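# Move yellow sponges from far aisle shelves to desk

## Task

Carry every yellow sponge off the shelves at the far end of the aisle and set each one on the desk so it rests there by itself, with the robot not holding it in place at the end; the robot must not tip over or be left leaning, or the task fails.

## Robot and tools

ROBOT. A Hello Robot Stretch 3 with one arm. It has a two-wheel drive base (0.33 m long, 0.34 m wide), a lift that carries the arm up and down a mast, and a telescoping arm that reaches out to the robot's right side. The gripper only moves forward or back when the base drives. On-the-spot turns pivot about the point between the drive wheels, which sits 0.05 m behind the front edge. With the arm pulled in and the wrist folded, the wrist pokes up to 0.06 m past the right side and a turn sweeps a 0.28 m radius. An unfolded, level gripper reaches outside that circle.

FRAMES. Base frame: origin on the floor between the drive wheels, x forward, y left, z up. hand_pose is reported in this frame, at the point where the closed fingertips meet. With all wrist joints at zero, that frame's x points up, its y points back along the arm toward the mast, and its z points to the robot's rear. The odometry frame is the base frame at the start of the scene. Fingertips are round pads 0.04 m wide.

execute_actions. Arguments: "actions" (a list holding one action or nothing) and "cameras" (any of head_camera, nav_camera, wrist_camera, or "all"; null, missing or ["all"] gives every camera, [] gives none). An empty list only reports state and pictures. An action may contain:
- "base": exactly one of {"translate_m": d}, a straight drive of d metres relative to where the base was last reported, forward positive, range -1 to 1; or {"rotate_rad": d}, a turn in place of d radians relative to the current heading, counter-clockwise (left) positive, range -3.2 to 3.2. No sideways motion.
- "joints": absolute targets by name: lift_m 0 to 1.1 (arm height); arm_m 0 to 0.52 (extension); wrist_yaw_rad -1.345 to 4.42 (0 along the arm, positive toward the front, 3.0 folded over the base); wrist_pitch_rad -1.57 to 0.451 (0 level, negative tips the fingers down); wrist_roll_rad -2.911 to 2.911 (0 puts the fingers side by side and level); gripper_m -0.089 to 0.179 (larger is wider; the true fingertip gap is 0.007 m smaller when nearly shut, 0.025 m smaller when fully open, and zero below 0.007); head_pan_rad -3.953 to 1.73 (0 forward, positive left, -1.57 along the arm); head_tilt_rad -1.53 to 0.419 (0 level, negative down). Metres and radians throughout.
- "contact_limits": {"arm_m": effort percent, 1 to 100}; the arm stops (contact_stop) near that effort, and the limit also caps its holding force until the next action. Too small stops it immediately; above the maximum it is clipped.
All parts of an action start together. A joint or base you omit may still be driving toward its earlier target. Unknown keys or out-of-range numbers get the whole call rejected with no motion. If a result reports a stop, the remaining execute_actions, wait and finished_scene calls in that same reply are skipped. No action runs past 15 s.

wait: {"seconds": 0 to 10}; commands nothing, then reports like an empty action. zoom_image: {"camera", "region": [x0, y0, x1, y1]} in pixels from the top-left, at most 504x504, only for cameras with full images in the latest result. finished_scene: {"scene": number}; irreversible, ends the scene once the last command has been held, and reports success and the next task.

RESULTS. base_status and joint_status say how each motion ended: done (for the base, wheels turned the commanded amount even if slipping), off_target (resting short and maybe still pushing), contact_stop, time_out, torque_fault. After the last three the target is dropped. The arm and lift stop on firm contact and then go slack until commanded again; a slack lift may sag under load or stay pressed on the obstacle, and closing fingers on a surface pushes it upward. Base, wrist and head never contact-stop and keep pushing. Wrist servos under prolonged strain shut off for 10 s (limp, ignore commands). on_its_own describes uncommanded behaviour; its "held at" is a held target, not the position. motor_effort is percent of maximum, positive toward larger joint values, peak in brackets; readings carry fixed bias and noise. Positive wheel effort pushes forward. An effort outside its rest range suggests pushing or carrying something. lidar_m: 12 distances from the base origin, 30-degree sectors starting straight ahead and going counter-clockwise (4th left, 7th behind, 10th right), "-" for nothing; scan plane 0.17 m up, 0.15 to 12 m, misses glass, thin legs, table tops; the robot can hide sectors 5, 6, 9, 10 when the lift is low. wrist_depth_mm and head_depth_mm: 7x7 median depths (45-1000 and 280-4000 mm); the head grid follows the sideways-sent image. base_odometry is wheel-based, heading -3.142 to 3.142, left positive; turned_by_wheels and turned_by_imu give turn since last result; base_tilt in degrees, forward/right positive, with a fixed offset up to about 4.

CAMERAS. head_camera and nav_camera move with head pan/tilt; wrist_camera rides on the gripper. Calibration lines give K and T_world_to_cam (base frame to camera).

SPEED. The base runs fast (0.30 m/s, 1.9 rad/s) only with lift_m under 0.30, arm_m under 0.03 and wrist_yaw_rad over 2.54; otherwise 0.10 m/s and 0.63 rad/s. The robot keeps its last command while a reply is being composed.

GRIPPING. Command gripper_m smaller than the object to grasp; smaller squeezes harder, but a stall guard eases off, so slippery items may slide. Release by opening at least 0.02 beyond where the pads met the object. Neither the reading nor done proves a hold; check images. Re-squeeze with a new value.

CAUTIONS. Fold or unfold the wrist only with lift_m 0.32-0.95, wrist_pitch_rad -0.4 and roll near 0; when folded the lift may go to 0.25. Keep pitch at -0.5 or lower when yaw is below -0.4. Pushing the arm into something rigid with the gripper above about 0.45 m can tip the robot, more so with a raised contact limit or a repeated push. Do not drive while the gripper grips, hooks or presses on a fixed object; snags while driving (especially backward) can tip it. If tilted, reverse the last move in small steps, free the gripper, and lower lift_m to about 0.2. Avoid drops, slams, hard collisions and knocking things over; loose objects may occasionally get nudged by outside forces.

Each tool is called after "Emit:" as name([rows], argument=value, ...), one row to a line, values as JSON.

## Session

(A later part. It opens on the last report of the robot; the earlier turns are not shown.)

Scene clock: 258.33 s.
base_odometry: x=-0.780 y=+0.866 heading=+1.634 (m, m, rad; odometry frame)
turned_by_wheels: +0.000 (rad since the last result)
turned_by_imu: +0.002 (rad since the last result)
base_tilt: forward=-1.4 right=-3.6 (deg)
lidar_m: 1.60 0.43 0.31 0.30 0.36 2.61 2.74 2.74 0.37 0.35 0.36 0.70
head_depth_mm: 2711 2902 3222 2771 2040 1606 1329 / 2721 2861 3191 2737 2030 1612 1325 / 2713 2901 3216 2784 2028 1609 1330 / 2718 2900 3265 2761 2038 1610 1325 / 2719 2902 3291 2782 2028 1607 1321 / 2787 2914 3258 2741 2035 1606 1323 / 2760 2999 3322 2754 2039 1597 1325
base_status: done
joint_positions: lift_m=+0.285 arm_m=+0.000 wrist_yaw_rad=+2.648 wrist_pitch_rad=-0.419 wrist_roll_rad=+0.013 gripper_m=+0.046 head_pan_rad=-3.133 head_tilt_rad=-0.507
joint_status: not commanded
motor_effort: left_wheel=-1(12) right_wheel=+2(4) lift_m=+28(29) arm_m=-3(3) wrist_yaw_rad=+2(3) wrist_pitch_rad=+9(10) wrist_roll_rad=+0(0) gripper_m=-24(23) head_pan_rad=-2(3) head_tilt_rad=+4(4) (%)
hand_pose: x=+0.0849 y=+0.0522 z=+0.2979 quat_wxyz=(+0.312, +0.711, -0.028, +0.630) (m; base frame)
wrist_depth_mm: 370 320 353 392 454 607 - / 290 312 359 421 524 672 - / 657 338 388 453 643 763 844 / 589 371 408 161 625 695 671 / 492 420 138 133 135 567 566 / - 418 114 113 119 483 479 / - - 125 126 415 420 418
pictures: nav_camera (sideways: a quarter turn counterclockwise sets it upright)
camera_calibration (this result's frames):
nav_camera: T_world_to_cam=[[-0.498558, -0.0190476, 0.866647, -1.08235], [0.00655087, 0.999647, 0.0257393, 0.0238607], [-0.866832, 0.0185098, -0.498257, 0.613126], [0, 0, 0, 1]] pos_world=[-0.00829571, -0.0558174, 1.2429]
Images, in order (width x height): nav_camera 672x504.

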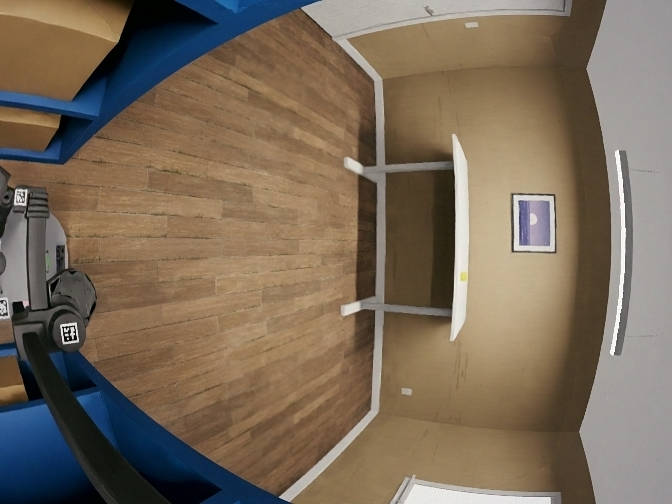

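Emit:
execute_actions([
  {"base":{"translate_m":-1}},
], cameras=[])

Emit:
execute_actions([
  {"base":{"translate_m":-0.8}},
], cameras=[])

Emit:
execute_actions([
  {"base":{"rotate_rad":-1.53},"joints":{"lift_m":0.6,"head_pan_rad":-1.57,"head_tilt_rad":-0.6}},
], cameras=[])

Emit:
execute_actions([
  {"joints":{"lift_m":0.99,"wrist_yaw_rad":0}},
], cameras=["wrist_camera"])

Emit:
execute_actions([
  {"joints":{"arm_m":0.38}},
], cameras=["wrist_camera","head_camera"])

Scene clock: 270.60 s.
base_odometry: x=-0.717 y=-0.132 heading=+1.634 (m, m, rad; odometry frame)
turned_by_wheels: +0.000 (rad since the last result)
turned_by_imu: +0.003 (rad since the last result)
base_tilt: forward=-1.4 right=-3.6 (deg)
lidar_m: 1.16 0.79 1.03 1.85 1.91 1.76 1.80 1.87 1.98 1.93 1.06 0.82
head_depth_mm: 1829 1936 1730 2330 1967 1604 1324 / 1842 1958 2189 2395 2022 1603 1329 / 1848 1969 2204 2395 2035 1596 1327 / 1859 1971 2217 2406 2026 1601 1322 / 1876 1978 2223 2424 2033 1612 1325 / 1877 2002 2242 2445 2026 1600 1323 / 1889 2009 1836 2408 2026 1602 1325
base_status: done
joint_positions: lift_m=+0.285 arm_m=+0.000 wrist_yaw_rad=+2.648 wrist_pitch_rad=-0.419 wrist_roll_rad=+0.013 gripper_m=+0.046 head_pan_rad=-3.133 head_tilt_rad=-0.506
joint_status: not commanded
motor_effort: left_wheel=-2(12) right_wheel=+2(5) lift_m=+28(28) arm_m=-4(3) wrist_yaw_rad=+2(2) wrist_pitch_rad=+9(9) wrist_roll_rad=+0(0) gripper_m=-23(24) head_pan_rad=-3(3) head_tilt_rad=+4(4) (%)
hand_pose: x=+0.0849 y=+0.0522 z=+0.2979 quat_wxyz=(+0.312, +0.711, -0.028, +0.630) (m; base frame)
wrist_depth_mm: - - - - 896 698 755 / - - - - 984 739 847 / 947 905 885 895 867 782 865 / 710 722 667 162 699 675 673 / 597 596 139 133 135 561 555 / - 517 114 113 119 484 479 / - - 125 126 417 421 419
pictures: none
No camera images: the call's "cameras" was empty. Leave "cameras" out to get every camera's image.

Scene clock: 274.97 s.
base_odometry: x=-0.667 y=-0.931 heading=+1.633 (m, m, rad; odometry frame)
turned_by_wheels: +0.000 (rad since the last result)
turned_by_imu: +0.002 (rad since the last result)
base_tilt: forward=-1.4 right=-3.4 (deg)
lidar_m: 1.56 1.59 1.92 1.84 1.90 1.01 1.37 1.18 1.93 1.92 2.01 1.60
head_depth_mm: 1146 1242 1151 718 1668 1604 1329 / 1155 1250 1149 728 1685 1604 1325 / 1153 1253 1144 736 1685 1608 1321 / 1161 1260 1148 735 1703 1600 1326 / 1167 1270 1150 737 1717 1602 1328 / 1179 1279 1145 736 1731 1599 1325 / 1182 1286 1148 737 1752 1602 1323
base_status: done
joint_positions: lift_m=+0.285 arm_m=+0.000 wrist_yaw_rad=+2.648 wrist_pitch_rad=-0.419 wrist_roll_rad=+0.013 gripper_m=+0.046 head_pan_rad=-3.133 head_tilt_rad=-0.506
joint_status: not commanded
motor_effort: left_wheel=-2(13) right_wheel=+2(6) lift_m=+28(28) arm_m=-4(3) wrist_yaw_rad=+2(2) wrist_pitch_rad=+10(9) wrist_roll_rad=+0(0) gripper_m=-23(23) head_pan_rad=-3(3) head_tilt_rad=+4(4) (%)
hand_pose: x=+0.0849 y=+0.0522 z=+0.2979 quat_wxyz=(+0.312, +0.711, -0.028, +0.630) (m; base frame)
wrist_depth_mm: - - - - - - - / - - - - - - - / 928 908 932 880 857 862 880 / 729 711 672 162 681 675 671 / 596 582 138 133 135 563 566 / - 517 115 113 120 487 483 / - - 126 125 408 423 423
pictures: none
No camera images: the call's "cameras" was empty. Leave "cameras" out to get every camera's image.

Scene clock: 278.67 s.
base_odometry: x=-0.667 y=-0.931 heading=+0.104 (m, m, rad; odometry frame)
turned_by_wheels: -1.530 (rad since the last result)
turned_by_imu: -1.519 (rad since the last result)
base_tilt: forward=-1.4 right=-3.6 (deg)
lidar_m: 1.92 2.04 1.57 1.56 1.61 1.88 1.84 1.87 1.01 1.37 1.18 1.96
head_depth_mm: 1132 1224 771 685 1709 1497 1255 / 1145 1239 888 685 1711 1495 1258 / 1156 1250 889 685 1743 1494 1261 / 1161 1262 889 687 1762 1500 1259 / 1170 1266 887 719 1781 1498 1258 / 1182 1265 893 720 1775 1499 1261 / 1190 1276 890 721 1791 1496 1259
base_status: done
joint_positions: lift_m=+0.600 arm_m=+0.000 wrist_yaw_rad=+2.648 wrist_pitch_rad=-0.419 wrist_roll_rad=+0.013 gripper_m=+0.046 head_pan_rad=-1.577 head_tilt_rad=-0.593
joint_status: all done
motor_effort: left_wheel=+3(11) right_wheel=-2(9) lift_m=+60(65) arm_m=-4(4) wrist_yaw_rad=+2(2) wrist_pitch_rad=+9(9) wrist_roll_rad=+0(0) gripper_m=-24(23) head_pan_rad=+3(33) head_tilt_rad=-4(18) (%)
hand_pose: x=+0.0849 y=+0.0522 z=+0.6119 quat_wxyz=(+0.312, +0.711, -0.028, +0.630) (m; base frame)
wrist_depth_mm: - - - - - - - / - - - - - - - / - - - - - - - / - - - 162 - - - / - - 138 133 133 - - / - 928 118 113 119 856 871 / - 781 729 125 727 754 743
pictures: none
No camera images: the call's "cameras" was empty. Leave "cameras" out to get every camera's image.

Scene clock: 283.03 s.
base_odometry: x=-0.667 y=-0.931 heading=+0.104 (m, m, rad; odometry frame)
turned_by_wheels: +0.000 (rad since the last result)
turned_by_imu: +0.001 (rad since the last result)
base_tilt: forward=-1.3 right=-3.5 (deg)
lidar_m: 1.92 2.04 1.58 1.56 1.61 1.89 1.84 1.87 1.01 1.38 1.18 1.99
head_depth_mm: 1129 1232 769 686 - - - / 1140 1240 887 654 - - - / 1151 1252 889 656 - - - / 1160 1258 888 686 1718 1456 1257 / 1166 1266 889 720 1778 1500 1263 / 1180 1271 891 719 1776 1490 1257 / 1192 1280 892 720 1787 1494 1259
base_status: not commanded
joint_positions: lift_m=+0.990 arm_m=+0.000 wrist_yaw_rad=+0.002 wrist_pitch_rad=-0.419 wrist_roll_rad=+0.013 gripper_m=+0.046 head_pan_rad=-1.577 head_tilt_rad=-0.593
joint_status: all done
motor_effort: left_wheel=+3(3) right_wheel=-2(2) lift_m=+59(61) arm_m=-4(4) wrist_yaw_rad=-1(1) wrist_pitch_rad=+10(10) wrist_roll_rad=+0(0) gripper_m=-24(23) head_pan_rad=+1(2) head_tilt_rad=-5(3) (%)
hand_pose: x=-0.0211 y=-0.3695 z=+1.0019 quat_wxyz=(+0.687, +0.147, -0.696, -0.148) (m; base frame)
wrist_depth_mm: 829 808 769 757 749 704 693 / 515 501 496 486 446 464 457 / 378 370 370 364 370 364 358 / 974 - - 162 - - - / - - 139 133 134 - - / - - 117 113 120 - - / - - - 126 - - -
pictures: wrist_camera
camera_calibration (this result's frames):
wrist_camera: T_world_to_cam=[[-0.997412, 0.0514492, -0.0502233, 0.0420325], [0.0712172, 0.611026, -0.7884, 1.0393], [-0.00987477, -0.789936, -0.613109, 0.491884], [0, 0, 0, 1]] pos_world=[-0.0272352, -0.248647, 1.12308]
Images, in order (width x height): wrist_camera 644x364.

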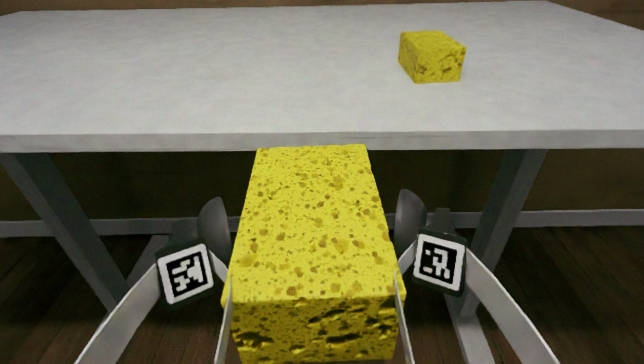

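Scene clock: 287.03 s.
base_odometry: x=-0.667 y=-0.931 heading=+0.104 (m, m, rad; odometry frame)
turned_by_wheels: +0.000 (rad since the last result)
turned_by_imu: +0.001 (rad since the last result)
base_tilt: forward=-1.5 right=-3.5 (deg)
lidar_m: 1.91 2.03 1.58 1.55 1.61 1.89 1.84 1.87 1.01 1.37 1.18 1.99
head_depth_mm: 1134 1207 731 685 1715 1490 1256 / 1140 1207 793 686 1716 1489 1255 / 1148 1232 - 685 1748 1481 1261 / 1158 1260 888 685 1754 1498 1259 / 1172 1261 890 719 1767 1494 1262 / 1180 1266 890 719 1767 1495 1265 / 1188 1274 891 722 1785 1497 1256
base_status: not commanded
joint_positions: lift_m=+0.990 arm_m=+0.380 wrist_yaw_rad=+0.001 wrist_pitch_rad=-0.419 wrist_roll_rad=+0.013 gripper_m=+0.046 head_pan_rad=-1.577 head_tilt_rad=-0.593
joint_status: all done
motor_effort: left_wheel=+3(3) right_wheel=-2(2) lift_m=+60(59) arm_m=+4(5) wrist_yaw_rad=-1(1) wrist_pitch_rad=+9(9) wrist_roll_rad=+0(0) gripper_m=-23(23) head_pan_rad=+4(2) head_tilt_rad=-4(4) (%)
hand_pose: x=-0.0213 y=-0.7489 z=+1.0019 quat_wxyz=(+0.687, +0.147, -0.696, -0.148) (m; base frame)
wrist_depth_mm: 688 698 695 677 671 672 678 / 507 501 491 481 460 458 462 / 363 363 355 352 348 342 337 / 286 287 270 162 274 272 197 / 236 235 139 133 134 220 175 / 201 206 117 114 120 194 171 / 175 172 163 125 166 169 164
pictures: head_camera (sideways: a quarter turn clockwise sets it upright), wrist_camera
camera_calibration (this result's frames):
head_camera: T_world_to_cam=[[-0.035495, 0.548077, -0.835675, 1.10752], [0.998453, 0.0552668, -0.00616217, 0.0100209], [0.0428078, -0.8346, -0.54919, 0.673514], [0, 0, 0, 1]] pos_world=[0.000474374, -0.045445, 1.29548]
wrist_camera: T_world_to_cam=[[-0.99735, 0.0526346, -0.0502234, 0.0621762], [0.0719434, 0.610941, -0.7884, 1.2711], [-0.0108136, -0.789924, -0.613109, 0.19216], [0, 0, 0, 1]] pos_world=[-0.0273581, -0.62805, 1.12308]
Images, in order (width x height): head_camera 896x504, wrist_camera 644x364.

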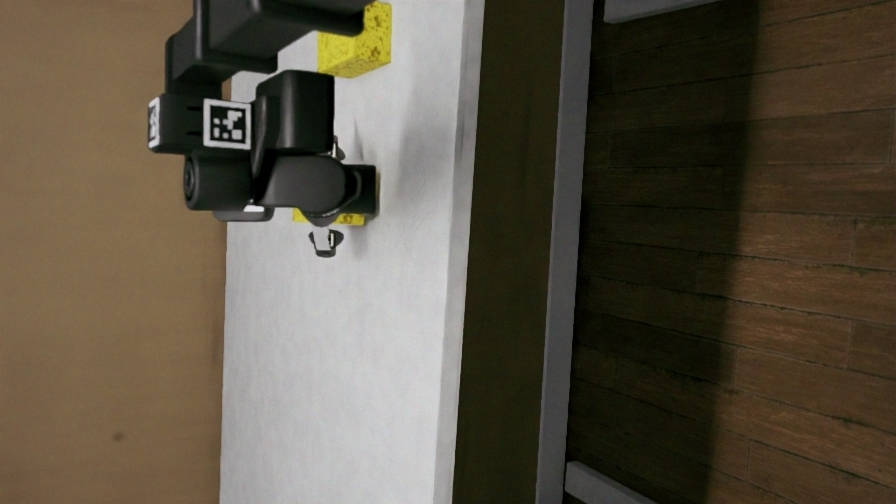

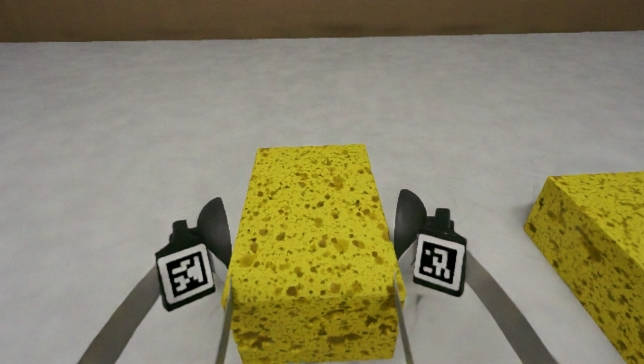

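Emit:
execute_actions([
  {"joints":{"lift_m":0.964}},
], cameras=[])

Emit:
execute_actions([
  {"joints":{"gripper_m":0.105}},
], cameras=[])

Emit:
execute_actions([
  {"joints":{"arm_m":0.2,"lift_m":0.975}},
], cameras=["wrist_camera"])

Scene clock: 292.20 s.
base_odometry: x=-0.667 y=-0.931 heading=+0.104 (m, m, rad; odometry frame)
turned_by_wheels: +0.000 (rad since the last result)
turned_by_imu: +0.001 (rad since the last result)
base_tilt: forward=-1.3 right=-3.5 (deg)
lidar_m: 1.91 2.03 1.58 1.56 1.61 1.88 1.84 1.87 1.01 1.37 1.18 1.99
head_depth_mm: 1129 1225 - 670 1724 1491 1259 / 1139 1222 - 685 1725 1489 1253 / 1154 1243 - 686 1738 1489 1257 / 1160 1261 943 686 1758 1492 1258 / 1169 1261 890 719 1771 1493 1256 / 1183 1265 890 719 1771 1486 1256 / 1190 1277 892 720 1789 1496 1260
base_status: not commanded
joint_positions: lift_m=+0.964 arm_m=+0.380 wrist_yaw_rad=+0.001 wrist_pitch_rad=-0.419 wrist_roll_rad=+0.013 gripper_m=+0.046 head_pan_rad=-1.577 head_tilt_rad=-0.593
joint_status: all done
motor_effort: left_wheel=+3(3) right_wheel=-2(2) lift_m=+28(52) arm_m=+4(3) wrist_yaw_rad=+0(0) wrist_pitch_rad=+9(10) wrist_roll_rad=+0(0) gripper_m=-23(23) head_pan_rad=+2(3) head_tilt_rad=-4(4) (%)
hand_pose: x=-0.0213 y=-0.7489 z=+0.9769 quat_wxyz=(+0.687, +0.147, -0.696, -0.148) (m; base frame)
wrist_depth_mm: 681 670 665 643 633 596 587 / 423 420 417 403 402 393 387 / 312 306 303 299 294 292 290 / 244 242 228 161 234 230 169 / 201 200 138 133 133 192 169 / 171 174 118 114 119 163 159 / 149 147 139 126 140 143 143
pictures: none
No camera images: the call's "cameras" was empty. Leave "cameras" out to get every camera's image.

Scene clock: 293.30 s.
base_odometry: x=-0.667 y=-0.931 heading=+0.104 (m, m, rad; odometry frame)
turned_by_wheels: +0.000 (rad since the last result)
turned_by_imu: +0.000 (rad since the last result)
base_tilt: forward=-1.4 right=-3.6 (deg)
lidar_m: 1.91 2.03 1.58 1.56 1.61 1.90 1.84 1.87 1.01 1.37 1.18 1.99
head_depth_mm: 1132 1226 - 669 1717 1491 1258 / 1142 1228 - 684 1722 1499 1256 / 1151 1252 - 685 1746 1491 1259 / 1159 1259 944 685 1764 1490 1260 / 1171 1267 893 717 1776 1492 1262 / 1179 1267 890 720 1771 1493 1257 / 1192 1276 893 721 1786 1494 1257
base_status: not commanded
joint_positions: lift_m=+0.964 arm_m=+0.380 wrist_yaw_rad=+0.001 wrist_pitch_rad=-0.419 wrist_roll_rad=+0.013 gripper_m=+0.105 head_pan_rad=-1.577 head_tilt_rad=-0.593
joint_status: all done
motor_effort: left_wheel=+3(3) right_wheel=-2(2) lift_m=+28(27) arm_m=+4(5) wrist_yaw_rad=+0(0) wrist_pitch_rad=+9(9) wrist_roll_rad=+0(0) gripper_m=+0(88) head_pan_rad=+3(3) head_tilt_rad=-3(4) (%)
hand_pose: x=-0.0213 y=-0.7489 z=+0.9769 quat_wxyz=(+0.687, +0.147, -0.696, -0.148) (m; base frame)
wrist_depth_mm: 688 663 670 621 632 599 584 / 425 424 417 410 404 392 387 / 309 308 302 297 298 288 284 / 243 243 230 161 234 233 169 / 199 205 144 133 142 192 169 / 171 171 117 113 118 162 159 / 150 147 137 126 140 144 143
pictures: none
No camera images: the call's "cameras" was empty. Leave "cameras" out to get every camera's image.

Scene clock: 295.87 s.
base_odometry: x=-0.667 y=-0.931 heading=+0.104 (m, m, rad; odometry frame)
turned_by_wheels: +0.000 (rad since the last result)
turned_by_imu: +0.001 (rad since the last result)
base_tilt: forward=-1.3 right=-3.6 (deg)
lidar_m: 1.92 2.03 1.58 1.56 1.61 1.89 1.84 1.88 1.01 1.37 1.18 1.99
head_depth_mm: 1129 1228 - - 1725 1491 1255 / 1140 1240 - - 1714 1493 1256 / 1146 1248 1006 - 1759 1492 1257 / 1156 1260 890 718 1764 1495 1261 / 1171 1266 887 719 1786 1492 1260 / 1179 1266 891 719 1775 1497 1256 / 1191 1279 891 720 1788 1497 1257
base_status: not commanded
joint_positions: lift_m=+0.975 arm_m=+0.200 wrist_yaw_rad=+0.001 wrist_pitch_rad=-0.419 wrist_roll_rad=+0.013 gripper_m=+0.105 head_pan_rad=-1.577 head_tilt_rad=-0.593
joint_status: all done
motor_effort: left_wheel=+3(3) right_wheel=-3(2) lift_m=+60(68) arm_m=-3(4) wrist_yaw_rad=+0(1) wrist_pitch_rad=+9(9) wrist_roll_rad=+0(0) gripper_m=+0(0) head_pan_rad=+2(3) head_tilt_rad=-4(5) (%)
hand_pose: x=-0.0213 y=-0.5695 z=+0.9869 quat_wxyz=(+0.687, +0.147, -0.696, -0.148) (m; base frame)
wrist_depth_mm: 741 731 699 697 674 639 629 / 459 448 449 333 443 303 419 / 332 329 330 280 320 282 308 / 264 261 257 253 251 250 247 / 216 221 211 210 207 207 206 / 195 194 190 192 190 189 185 / - - - - - - -
pictures: wrist_camera
camera_calibration (this result's frames):
wrist_camera: T_world_to_cam=[[-0.99735, 0.0526355, -0.0502232, 0.0519801], [0.0719439, 0.610941, -0.7884, 1.14967], [-0.0108144, -0.789924, -0.613109, 0.324676], [0, 0, 0, 1]] pos_world=[-0.0273582, -0.448648, 1.10807]
Images, in order (width x height): wrist_camera 644x364.

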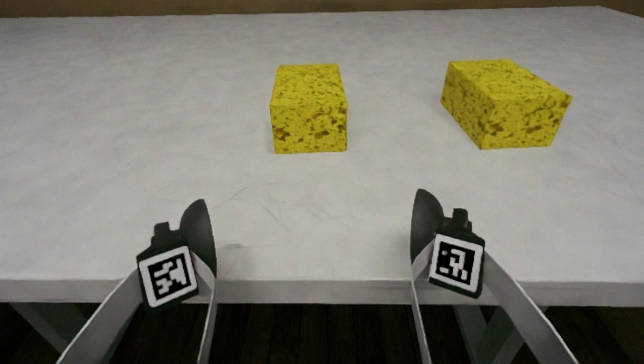

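Emit:
finished_scene(scene=1)

The scene is finished: the task was done.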